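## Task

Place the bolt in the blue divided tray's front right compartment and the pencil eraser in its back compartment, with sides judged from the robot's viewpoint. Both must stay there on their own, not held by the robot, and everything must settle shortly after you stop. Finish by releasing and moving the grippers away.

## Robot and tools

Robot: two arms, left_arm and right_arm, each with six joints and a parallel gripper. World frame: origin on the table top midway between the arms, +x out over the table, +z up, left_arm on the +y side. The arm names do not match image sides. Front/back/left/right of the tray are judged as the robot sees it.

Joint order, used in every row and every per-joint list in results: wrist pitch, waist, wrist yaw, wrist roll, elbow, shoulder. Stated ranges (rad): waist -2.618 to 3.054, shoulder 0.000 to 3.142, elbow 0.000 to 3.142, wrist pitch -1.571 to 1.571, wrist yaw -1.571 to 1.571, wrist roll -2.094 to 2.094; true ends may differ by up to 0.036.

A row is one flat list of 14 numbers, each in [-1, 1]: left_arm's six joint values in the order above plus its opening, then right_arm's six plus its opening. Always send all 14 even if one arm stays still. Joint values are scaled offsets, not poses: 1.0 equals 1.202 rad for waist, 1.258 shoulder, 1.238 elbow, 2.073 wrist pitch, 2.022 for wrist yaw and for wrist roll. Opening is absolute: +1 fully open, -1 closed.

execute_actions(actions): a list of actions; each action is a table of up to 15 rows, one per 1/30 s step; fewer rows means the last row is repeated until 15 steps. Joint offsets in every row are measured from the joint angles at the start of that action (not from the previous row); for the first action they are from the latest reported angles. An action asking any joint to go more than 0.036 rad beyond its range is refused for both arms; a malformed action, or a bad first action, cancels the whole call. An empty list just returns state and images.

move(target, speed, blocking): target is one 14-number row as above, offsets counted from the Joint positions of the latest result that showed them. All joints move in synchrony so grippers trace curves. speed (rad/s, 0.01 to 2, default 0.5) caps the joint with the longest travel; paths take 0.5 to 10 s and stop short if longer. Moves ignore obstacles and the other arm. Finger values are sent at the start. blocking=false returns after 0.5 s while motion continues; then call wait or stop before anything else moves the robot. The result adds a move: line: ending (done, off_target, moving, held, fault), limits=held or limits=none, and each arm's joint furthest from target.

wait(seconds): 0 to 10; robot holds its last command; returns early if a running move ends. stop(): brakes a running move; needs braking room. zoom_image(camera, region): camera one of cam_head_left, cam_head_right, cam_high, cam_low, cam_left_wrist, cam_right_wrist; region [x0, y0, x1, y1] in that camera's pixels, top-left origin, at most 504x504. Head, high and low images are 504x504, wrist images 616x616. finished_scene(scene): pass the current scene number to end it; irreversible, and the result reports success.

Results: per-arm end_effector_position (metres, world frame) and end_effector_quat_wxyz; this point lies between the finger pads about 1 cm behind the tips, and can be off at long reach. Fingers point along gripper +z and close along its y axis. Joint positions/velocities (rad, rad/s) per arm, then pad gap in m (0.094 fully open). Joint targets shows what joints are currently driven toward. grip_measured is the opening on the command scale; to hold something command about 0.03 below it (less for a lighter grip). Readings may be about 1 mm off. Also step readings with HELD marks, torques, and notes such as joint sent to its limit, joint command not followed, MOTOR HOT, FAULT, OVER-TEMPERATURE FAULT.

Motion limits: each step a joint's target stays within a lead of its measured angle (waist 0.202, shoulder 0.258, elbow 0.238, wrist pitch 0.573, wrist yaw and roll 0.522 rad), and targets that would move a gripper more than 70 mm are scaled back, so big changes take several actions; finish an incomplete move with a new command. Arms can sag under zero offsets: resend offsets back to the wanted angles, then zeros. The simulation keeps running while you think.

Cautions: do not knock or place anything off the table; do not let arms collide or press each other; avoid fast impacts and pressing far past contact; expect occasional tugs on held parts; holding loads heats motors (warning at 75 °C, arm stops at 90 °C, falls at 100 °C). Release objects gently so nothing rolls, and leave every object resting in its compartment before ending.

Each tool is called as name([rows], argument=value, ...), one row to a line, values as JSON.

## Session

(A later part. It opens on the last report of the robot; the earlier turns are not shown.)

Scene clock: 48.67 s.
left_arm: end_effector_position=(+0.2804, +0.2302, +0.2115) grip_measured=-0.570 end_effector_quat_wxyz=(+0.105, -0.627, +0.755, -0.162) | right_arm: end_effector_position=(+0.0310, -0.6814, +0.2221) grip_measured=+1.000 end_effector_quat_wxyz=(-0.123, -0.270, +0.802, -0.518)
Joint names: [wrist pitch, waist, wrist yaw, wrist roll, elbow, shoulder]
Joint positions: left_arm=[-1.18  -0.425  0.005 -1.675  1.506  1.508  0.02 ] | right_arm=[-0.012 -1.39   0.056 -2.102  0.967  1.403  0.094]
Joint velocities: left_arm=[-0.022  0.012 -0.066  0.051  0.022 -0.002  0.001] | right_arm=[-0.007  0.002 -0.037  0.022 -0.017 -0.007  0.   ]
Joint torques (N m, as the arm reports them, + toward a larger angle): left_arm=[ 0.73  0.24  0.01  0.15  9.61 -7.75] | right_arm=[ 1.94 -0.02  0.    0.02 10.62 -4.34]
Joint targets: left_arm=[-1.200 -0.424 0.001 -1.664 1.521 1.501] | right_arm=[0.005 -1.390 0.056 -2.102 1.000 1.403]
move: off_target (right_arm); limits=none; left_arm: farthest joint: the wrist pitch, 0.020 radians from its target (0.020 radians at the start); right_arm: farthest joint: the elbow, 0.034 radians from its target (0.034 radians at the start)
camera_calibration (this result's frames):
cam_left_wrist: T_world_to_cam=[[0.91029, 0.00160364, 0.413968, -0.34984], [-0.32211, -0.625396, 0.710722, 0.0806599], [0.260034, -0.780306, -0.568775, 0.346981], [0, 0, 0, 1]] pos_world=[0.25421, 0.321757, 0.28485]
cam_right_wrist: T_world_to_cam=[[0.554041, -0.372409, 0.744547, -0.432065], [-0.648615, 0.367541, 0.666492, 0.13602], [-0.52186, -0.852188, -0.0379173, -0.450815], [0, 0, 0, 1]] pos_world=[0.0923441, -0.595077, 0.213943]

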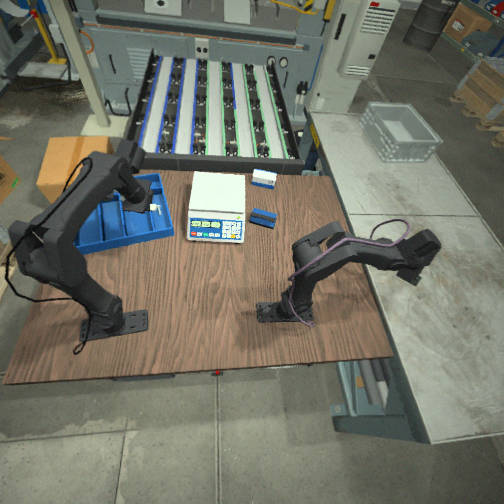

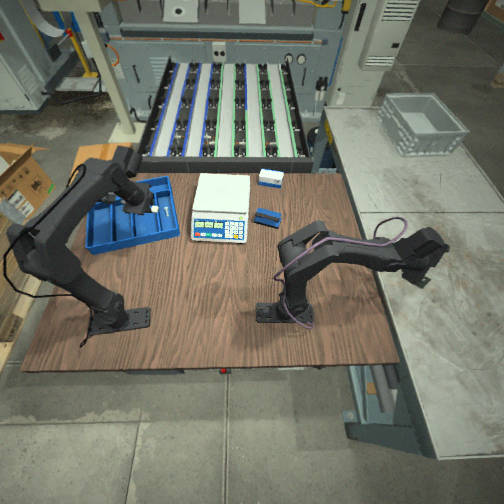

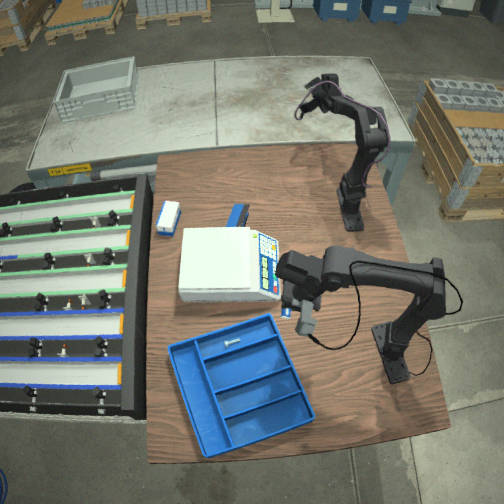

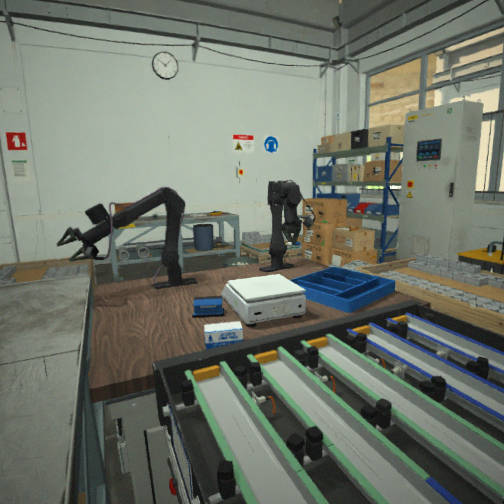

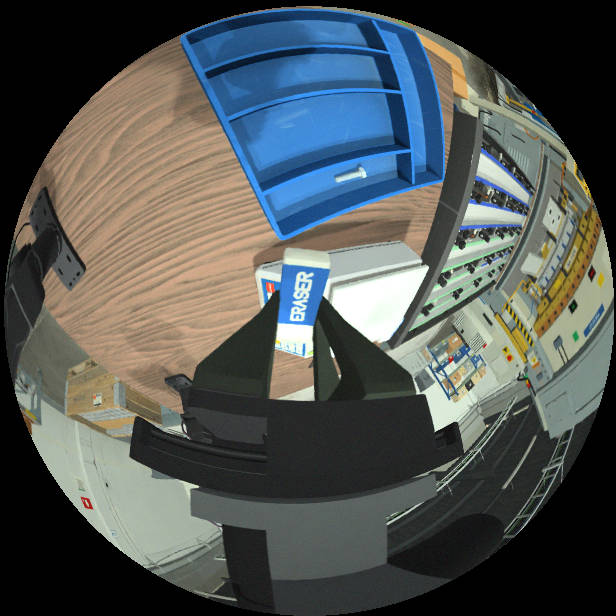

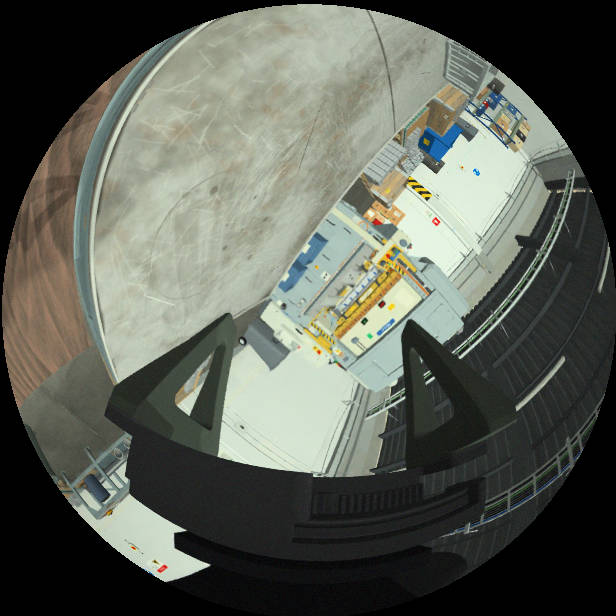

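move(target=[0.21,0.412,-0.002,0.005,0.462,0.6,-0.6, 0.008,0,0,0,0.027,0,1], speed=0.7)

Scene clock: 50.60 s.
left_arm: end_effector_position=(+0.5229, +0.4507, +0.1265) grip_measured=-0.570 end_effector_quat_wxyz=(-0.224, +0.771, -0.560, +0.204) | right_arm: end_effector_position=(+0.0310, -0.6815, +0.2221) grip_measured=+1.000 end_effector_quat_wxyz=(-0.124, -0.270, +0.802, -0.518)
Joint names: [wrist pitch, waist, wrist yaw, wrist roll, elbow, shoulder]
Joint positions: left_arm=[-0.745  0.076  0.006 -1.675  2.054  2.264  0.02 ] | right_arm=[-0.011 -1.39   0.056 -2.103  0.967  1.403  0.094]
Joint velocities: left_arm=[-0.007 -0.017  0.007 -0.007 -0.007 -0.007 -0.001] | right_arm=[-0.081 -0.007  0.007  0.037  0.002  0.007  0.   ]
Joint torques (N m, as the arm reports them, + toward a larger angle): left_arm=[  1.21  -0.51  -0.01   0.18  10.99 -15.63] | right_arm=[ 1.94 -0.01  0.02  0.01 10.62 -4.33]
Joint targets: left_arm=[-0.744 0.070 0.001 -1.665 2.078 2.263] | right_arm=[0.005 -1.390 0.056 -2.102 1.000 1.403]
move: off_target (left_arm, right_arm); limits=none; left_arm: farthest joint: the elbow, 0.024 radians from its target (0.572 radians at the start); right_arm: farthest joint: the elbow, 0.034 radians from its target (0.034 radians at the start)
camera_calibration (this result's frames):
cam_left_wrist: T_world_to_cam=[[0.685029, 0.413884, 0.599529, -0.627231], [-0.135899, -0.735903, 0.663309, 0.315521], [0.715728, -0.535861, -0.447868, 0.0439243], [0, 0, 0, 1]] pos_world=[0.441113, 0.515331, 0.186428]
cam_right_wrist: T_world_to_cam=[[0.55463, -0.371899, 0.744363, -0.431777], [-0.648319, 0.36762, 0.666737, 0.135972], [-0.521602, -0.852377, -0.0372157, -0.451135], [0, 0, 0, 1]] pos_world=[0.0923168, -0.595101, 0.213952]

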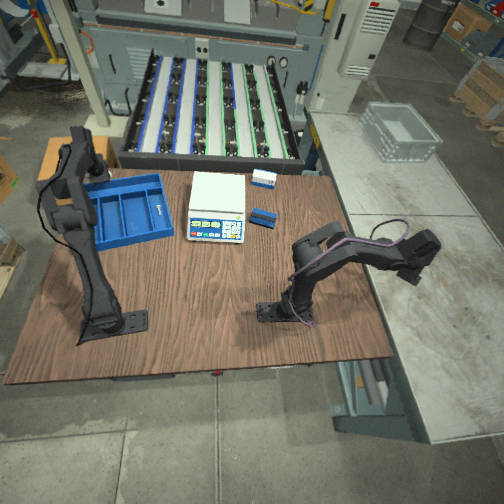

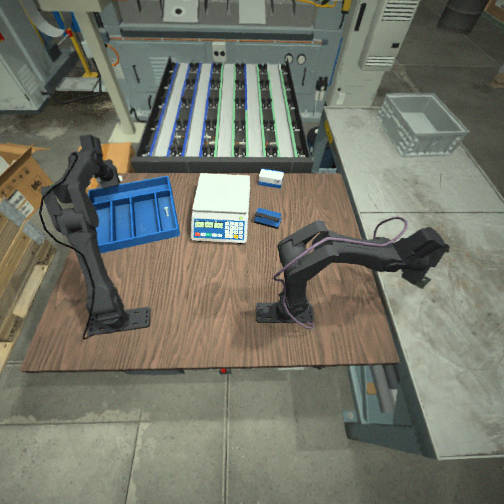

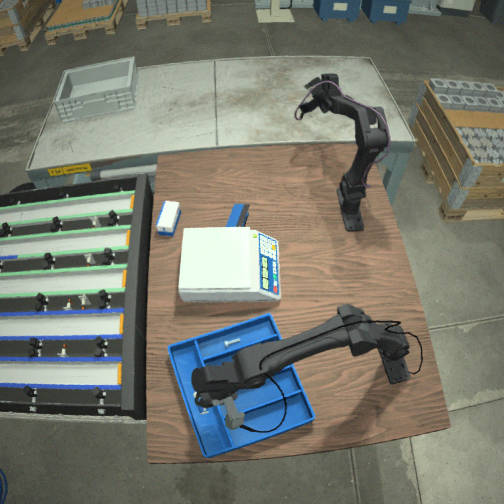

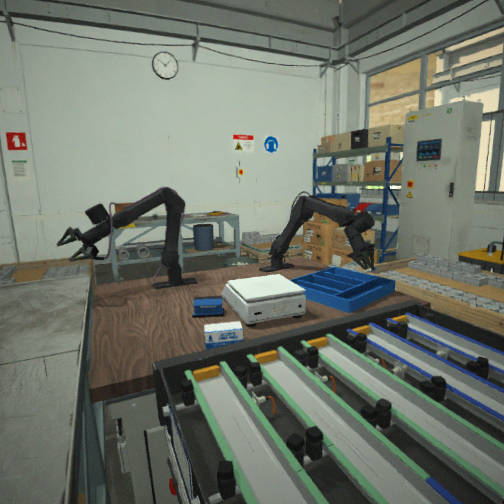

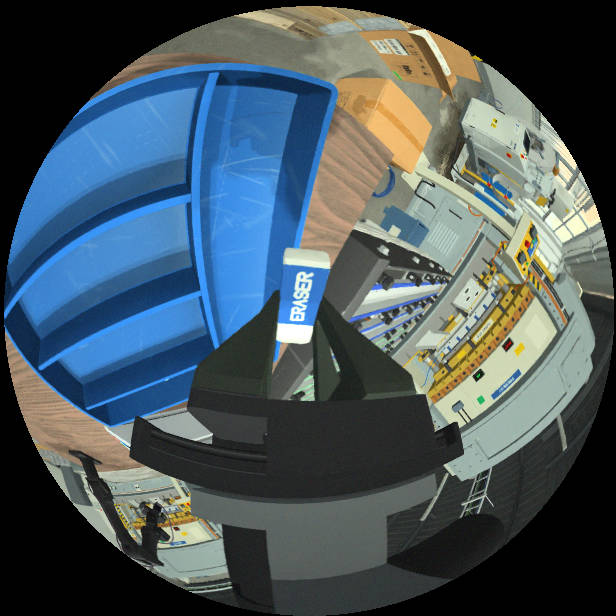

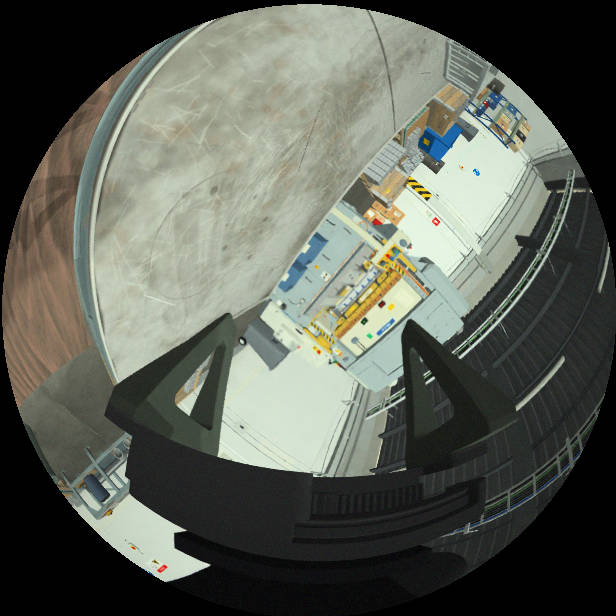

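zoom_image(camera="cam_left_wrist", region=[120, 60, 400, 340])

Region (120, 60, 400, 340) of cam_left_wrist's 616x616 image, scaled by 1.800, with more detail than that image has.

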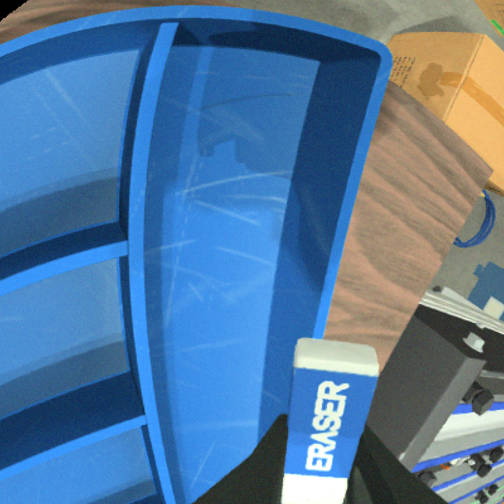

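execute_actions(actions=[])

Scene clock: 51.53 s.
left_arm: end_effector_position=(+0.5229, +0.4507, +0.1265) grip_measured=-0.570 end_effector_quat_wxyz=(-0.224, +0.771, -0.560, +0.204) | right_arm: end_effector_position=(+0.0310, -0.6815, +0.2221) grip_measured=+1.000 end_effector_quat_wxyz=(-0.124, -0.270, +0.802, -0.518)
Joint names: [wrist pitch, waist, wrist yaw, wrist roll, elbow, shoulder]
Joint positions: left_arm=[-0.745  0.076  0.006 -1.675  2.054  2.264  0.02 ] | right_arm=[-0.011 -1.39   0.056 -2.103  0.967  1.403  0.094]
Joint velocities: left_arm=[-0.037  0.002 -0.022 -0.081  0.022  0.022 -0.001] | right_arm=[ 0.037  0.002  0.095 -0.037 -0.002 -0.007  0.   ]
Joint torques (N m, as the arm reports them, + toward a larger angle): left_arm=[  1.27  -0.52  -0.01   0.17  10.99 -15.63] | right_arm=[ 1.94 -0.02  0.01  0.01 10.58 -4.33]
Joint targets: left_arm=[-0.744 0.070 0.001 -1.665 2.078 2.263] | right_arm=[0.005 -1.390 0.056 -2.102 1.000 1.403]
camera_calibration (this result's frames):
cam_left_wrist: T_world_to_cam=[[0.685029, 0.413884, 0.599529, -0.627231], [-0.135899, -0.735903, 0.663309, 0.315521], [0.715728, -0.535861, -0.447868, 0.0439243], [0, 0, 0, 1]] pos_world=[0.441113, 0.515331, 0.186428]
cam_right_wrist: T_world_to_cam=[[0.55463, -0.371899, 0.744363, -0.431777], [-0.648319, 0.36762, 0.666737, 0.135972], [-0.521602, -0.852377, -0.0372157, -0.451135], [0, 0, 0, 1]] pos_world=[0.0923168, -0.595101, 0.213952]

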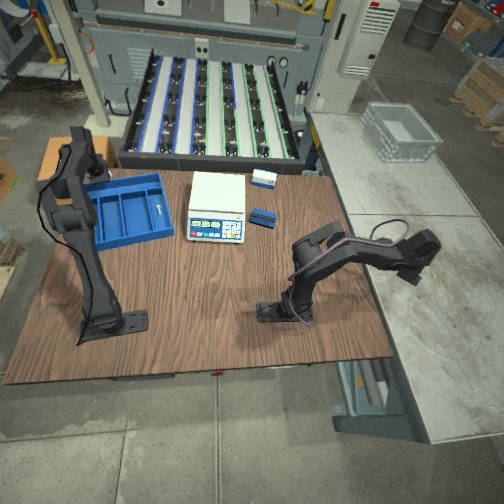

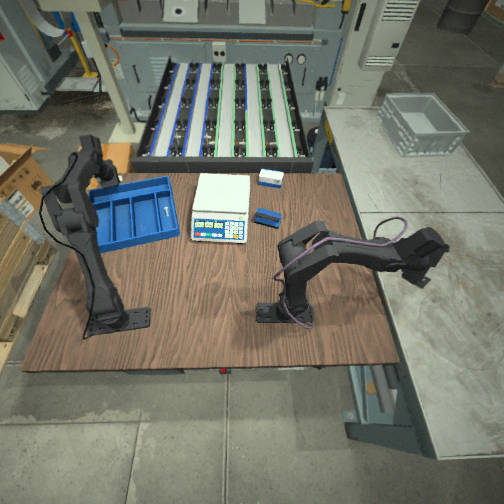

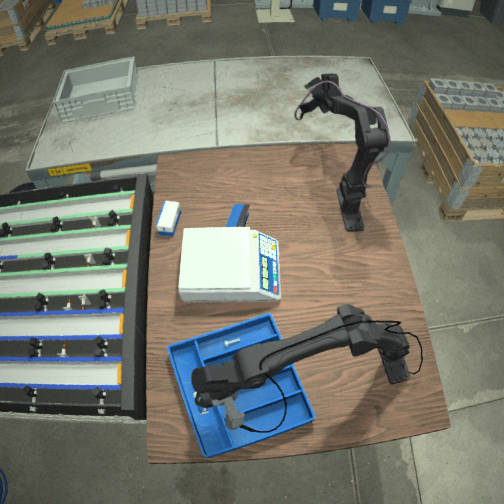

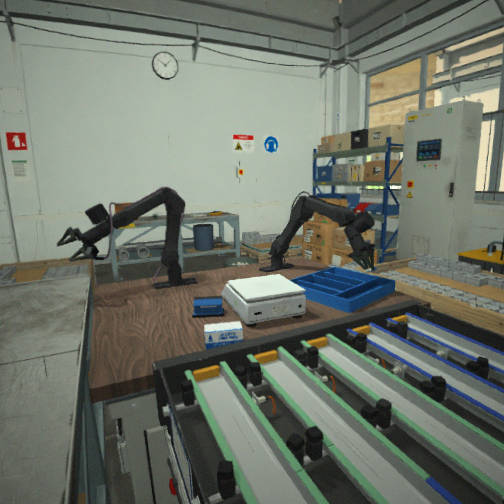

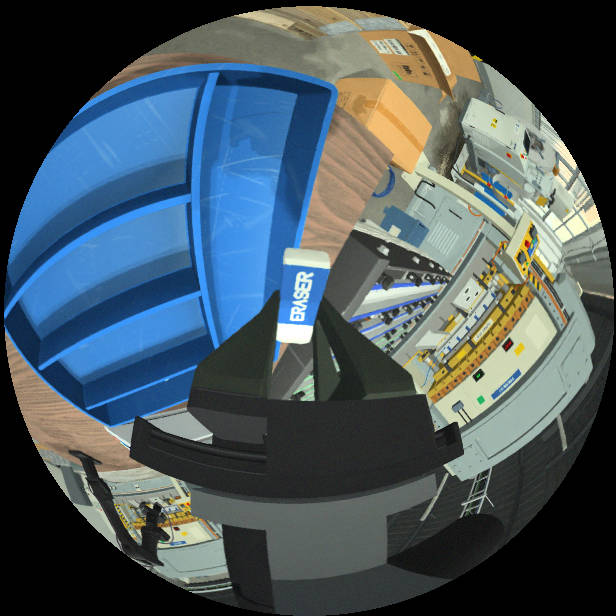

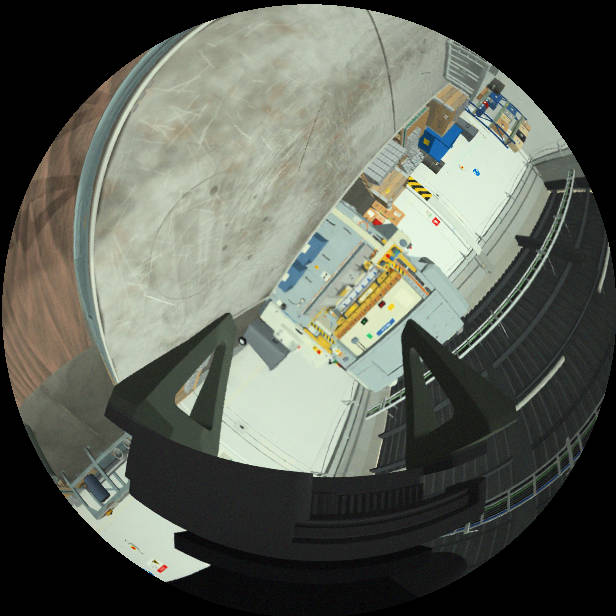

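move(target=[-0.0637,-0.051,-0.003,-0.012,0.192,0.1436,-0.6,0.008,0,0,0,0.027,0,1], speed=0.3)

Scene clock: 53.60 s.
left_arm: end_effector_position=(+0.5457, +0.4207, +0.0976) grip_measured=-0.570 end_effector_quat_wxyz=(-0.193, +0.768, -0.581, +0.190) | right_arm: end_effector_position=(+0.0310, -0.6815, +0.2221) grip_measured=+1.000 end_effector_quat_wxyz=(-0.124, -0.271, +0.802, -0.518)
Joint names: [wrist pitch, waist, wrist yaw, wrist roll, elbow, shoulder]
Joint positions: left_arm=[-0.856  0.019  0.006 -1.692  2.264  2.43   0.02 ] | right_arm=[-0.011 -1.39   0.056 -2.104  0.967  1.403  0.094]
Joint velocities: left_arm=[ 0.007 -0.007  0.051  0.022 -0.017  0.012 -0.   ] | right_arm=[-0.022  0.017 -0.037 -0.037  0.007  0.017  0.   ]
Joint torques (N m, as the arm reports them, + toward a larger angle): left_arm=[  0.88  -0.26  -0.03  -0.03  11.19 -15.35] | right_arm=[ 1.94 -0.04  0.    0.01 10.59 -4.34]
Joint targets: left_arm=[-0.877 0.015 -0.000 -1.699 2.292 2.444] | right_arm=[0.005 -1.390 0.056 -2.103 1.000 1.403]
move: off_target (left_arm, right_arm); limits=none; left_arm: farthest joint: the elbow, 0.027 radians from its target (0.238 radians at the start); right_arm: farthest joint: the elbow, 0.034 radians from its target (0.034 radians at the start)
camera_calibration (this result's frames):
cam_left_wrist: T_world_to_cam=[[0.738603, 0.396644, 0.545105, -0.629783], [-0.123078, -0.715662, 0.687517, 0.297799], [0.66281, -0.574893, -0.479772, 0.0470139], [0, 0, 0, 1]] pos_world=[0.470651, 0.489951, 0.161112]
cam_right_wrist: T_world_to_cam=[[0.555263, -0.371669, 0.744006, -0.431561], [-0.647983, 0.367448, 0.667158, 0.135751], [-0.521346, -0.852551, -0.036805, -0.451353], [0, 0, 0, 1]] pos_world=[0.0922826, -0.595081, 0.213904]

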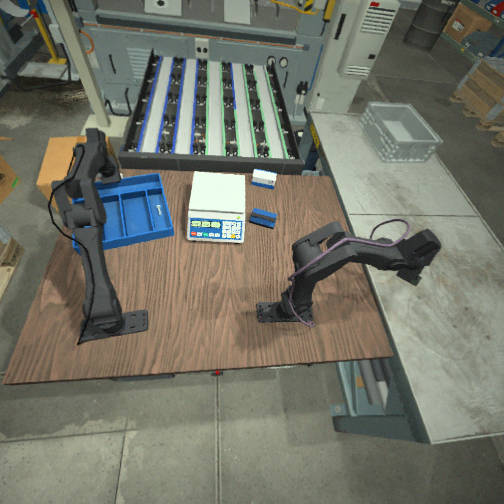

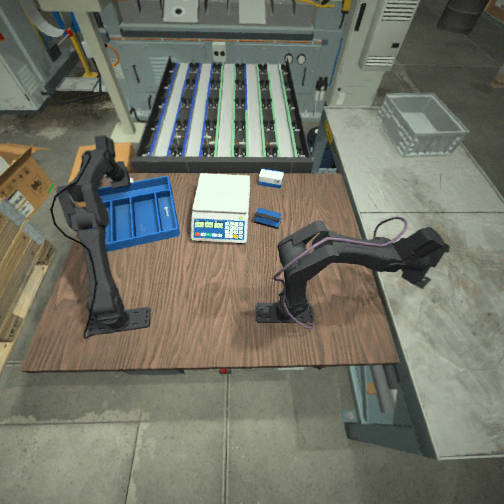

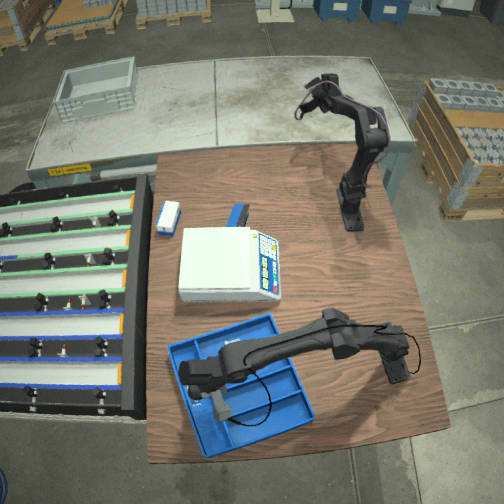

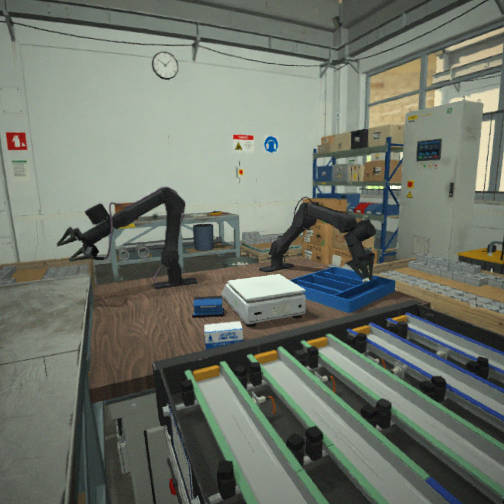

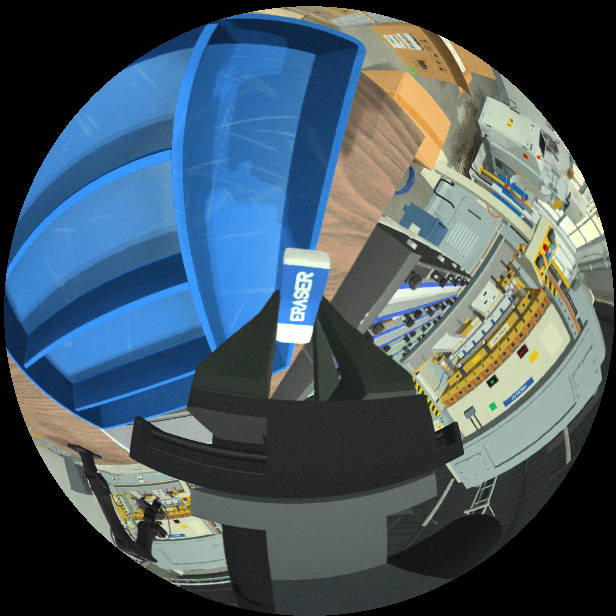

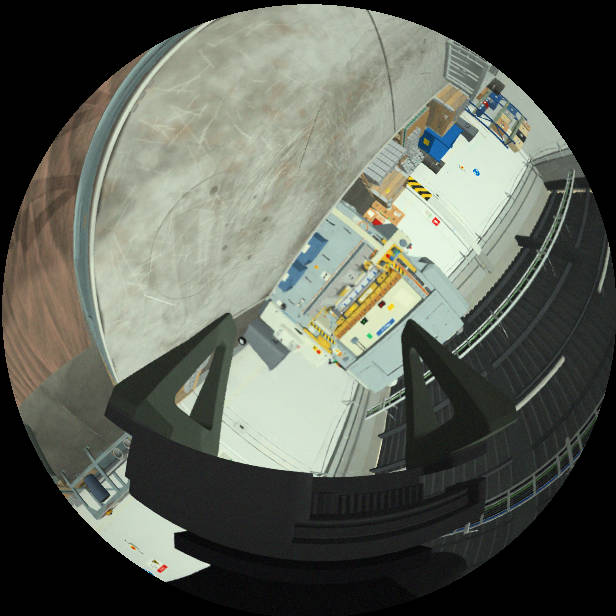

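move(target=[-0.0695,-0.002,-0.003,-0.003,0.151,0.1357,-0.6,0.008,0,0,0,0.027,0,1], speed=0.15)

Scene clock: 55.70 s.
left_arm: end_effector_position=(+0.5437, +0.4204, +0.0508) grip_measured=-0.570 end_effector_quat_wxyz=(-0.151, +0.779, -0.589, +0.150) | right_arm: end_effector_position=(+0.0310, -0.6815, +0.2222) grip_measured=+1.000 end_effector_quat_wxyz=(-0.124, -0.271, +0.802, -0.518)
Joint names: [wrist pitch, waist, wrist yaw, wrist roll, elbow, shoulder]
Joint positions: left_arm=[-0.979  0.019  0.006 -1.692  2.424  2.588  0.02 ] | right_arm=[-0.011 -1.39   0.056 -2.104  0.967  1.403  0.094]
Joint velocities: left_arm=[-0.022  0.007 -0.022 -0.007  0.002 -0.002 -0.   ] | right_arm=[-0.007 -0.007 -0.066 -0.037  0.007  0.012  0.   ]
Joint torques (N m, as the arm reports them, + toward a larger angle): left_arm=[  0.79  -0.1   -0.01  -0.01  10.84 -16.2 ] | right_arm=[ 1.95  0.    0.01  0.01 10.59 -4.34]
Joint targets: left_arm=[-1.000 0.016 -0.000 -1.698 2.451 2.601] | right_arm=[0.005 -1.390 0.056 -2.104 1.000 1.403]
move: off_target (left_arm, right_arm); limits=none; left_arm: farthest joint: the elbow, 0.027 radians from its target (0.187 radians at the start); right_arm: farthest joint: the elbow, 0.034 radians from its target (0.034 radians at the start)
camera_calibration (this result's frames):
cam_left_wrist: T_world_to_cam=[[0.797691, 0.405913, 0.446009, -0.633677], [-0.0397333, -0.702586, 0.710488, 0.277527], [0.601757, -0.584471, -0.544318, 0.0661975], [0, 0, 0, 1]] pos_world=[0.476671, 0.490895, 0.121479]
cam_right_wrist: T_world_to_cam=[[0.555219, -0.371389, 0.744179, -0.431488], [-0.648022, 0.3677, 0.666982, 0.135925], [-0.521344, -0.852565, -0.0365141, -0.451455], [0, 0, 0, 1]] pos_world=[0.0922894, -0.595125, 0.213961]

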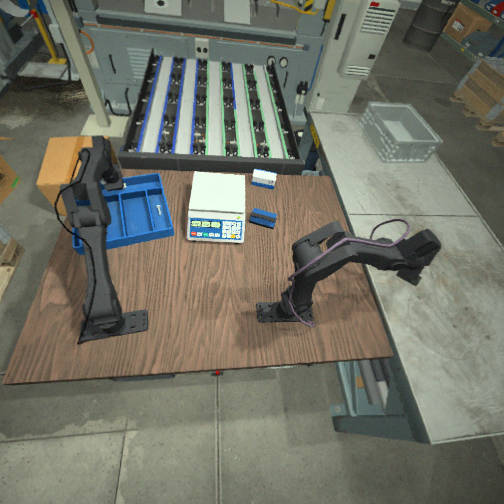

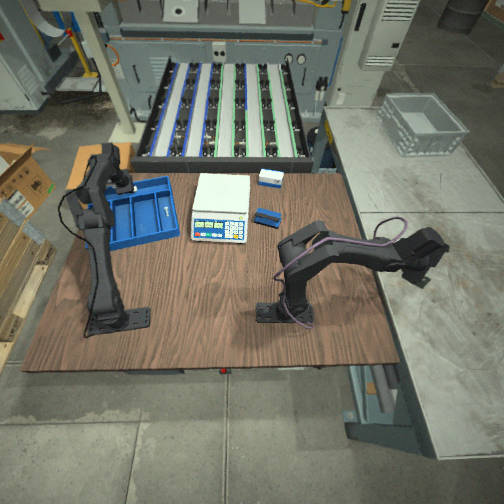

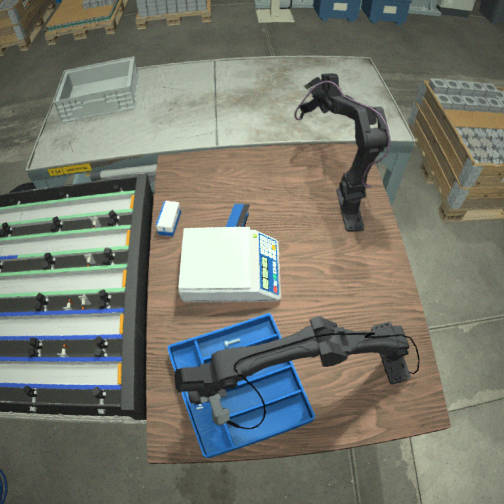

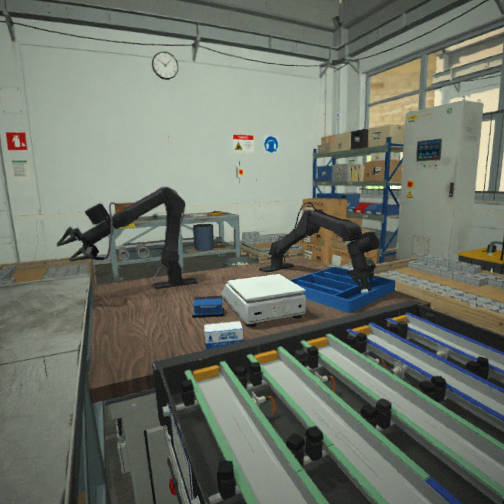

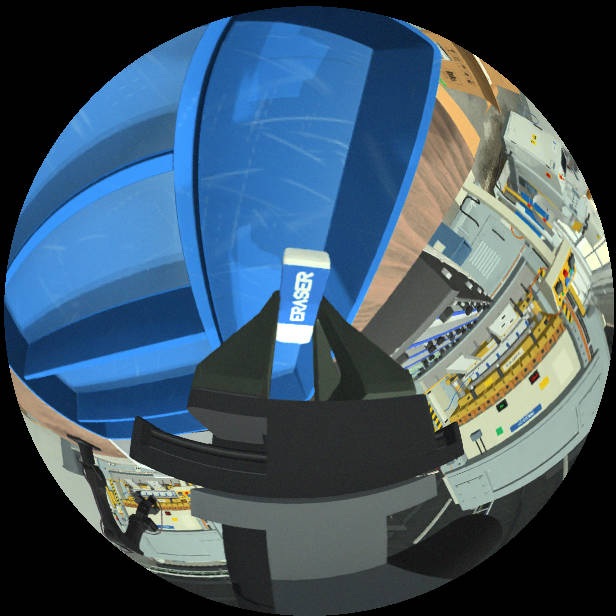

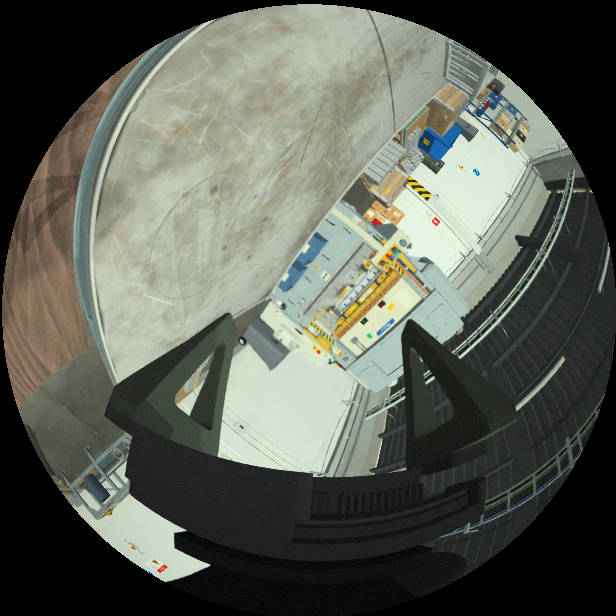

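move(target=[-0.01,-0.002,-0.003,-0.003,0.022,0.037,-0.6,0.008,0,0,0,0.027,0,1], speed=0.08)

Scene clock: 56.97 s.
left_arm: end_effector_position=(+0.5412, +0.4200, +0.0316) grip_measured=-0.570 end_effector_quat_wxyz=(-0.139, +0.782, -0.591, +0.138) | right_arm: end_effector_position=(+0.0310, -0.6815, +0.2222) grip_measured=+1.000 end_effector_quat_wxyz=(-0.124, -0.271, +0.802, -0.518)
Joint names: [wrist pitch, waist, wrist yaw, wrist roll, elbow, shoulder]
Joint positions: left_arm=[-0.981  0.019  0.006 -1.692  2.427  2.622  0.02 ] | right_arm=[-0.011 -1.39   0.056 -2.104  0.967  1.403  0.094]
Joint velocities: left_arm=[ 0.022 -0.017 -0.037 -0.022  0.012 -0.007 -0.   ] | right_arm=[-0.007  0.002 -0.022 -0.051 -0.012  0.007  0.   ]
Joint torques (N m, as the arm reports them, + toward a larger angle): left_arm=[  0.69  -0.24  -0.01  -0.04  10.65 -16.77] | right_arm=[ 1.94 -0.02  0.01  0.   10.62 -4.36]
Joint targets: left_arm=[-1.000 0.016 -0.000 -1.699 2.451 2.634] | right_arm=[0.005 -1.390 0.056 -2.104 1.000 1.403]
move: off_target (left_arm, right_arm); limits=none; left_arm: farthest joint: the elbow, 0.024 radians from its target (0.027 radians at the start); right_arm: farthest joint: the elbow, 0.034 radians from its target (0.034 radians at the start)
camera_calibration (this result's frames):
cam_left_wrist: T_world_to_cam=[[0.812006, 0.408159, 0.417196, -0.630793], [-0.0160925, -0.698878, 0.71506, 0.276288], [0.583428, -0.587347, -0.560924, 0.0686607], [0, 0, 0, 1]] pos_world=[0.476595, 0.490883, 0.104116]
cam_right_wrist: T_world_to_cam=[[0.555219, -0.371389, 0.744179, -0.431488], [-0.648022, 0.3677, 0.666982, 0.135925], [-0.521344, -0.852565, -0.0365141, -0.451455], [0, 0, 0, 1]] pos_world=[0.0922894, -0.595125, 0.213961]

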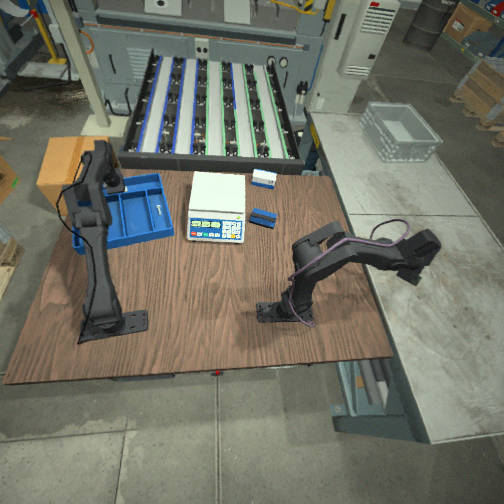

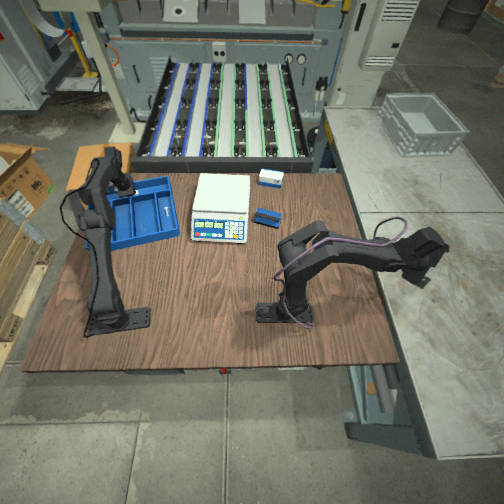

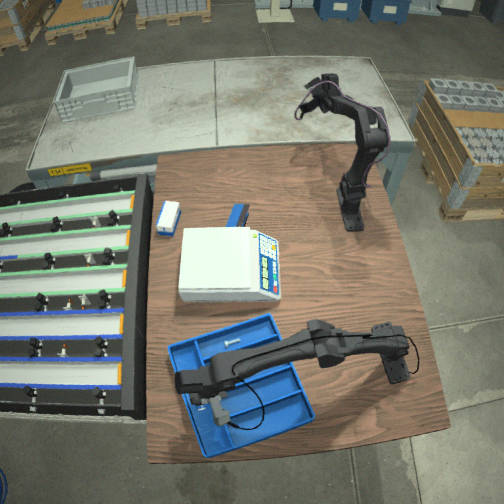

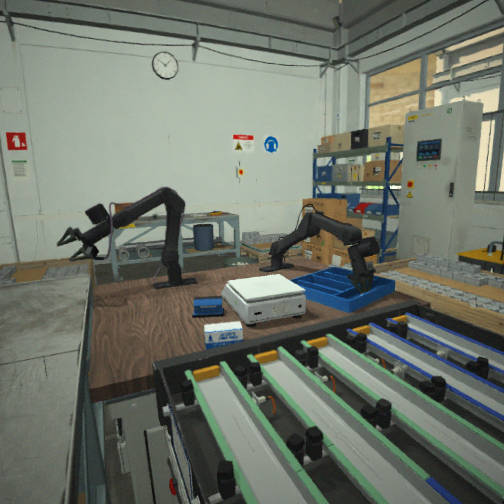

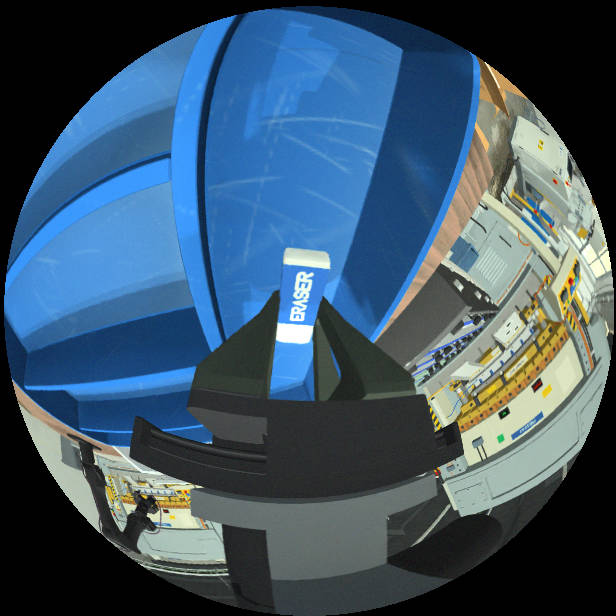

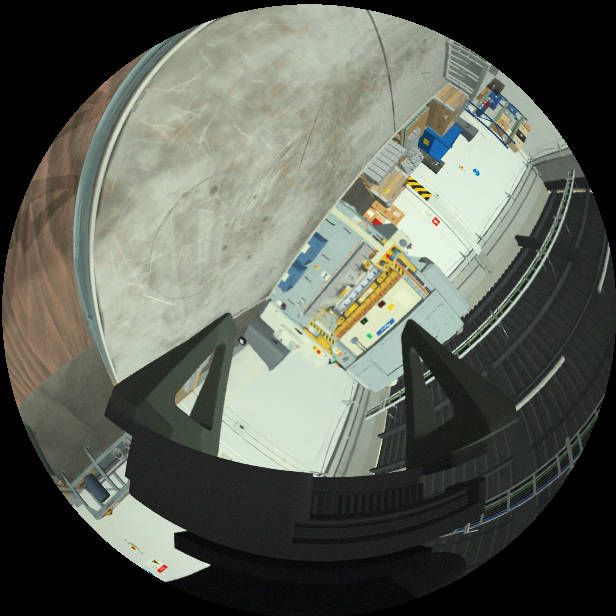

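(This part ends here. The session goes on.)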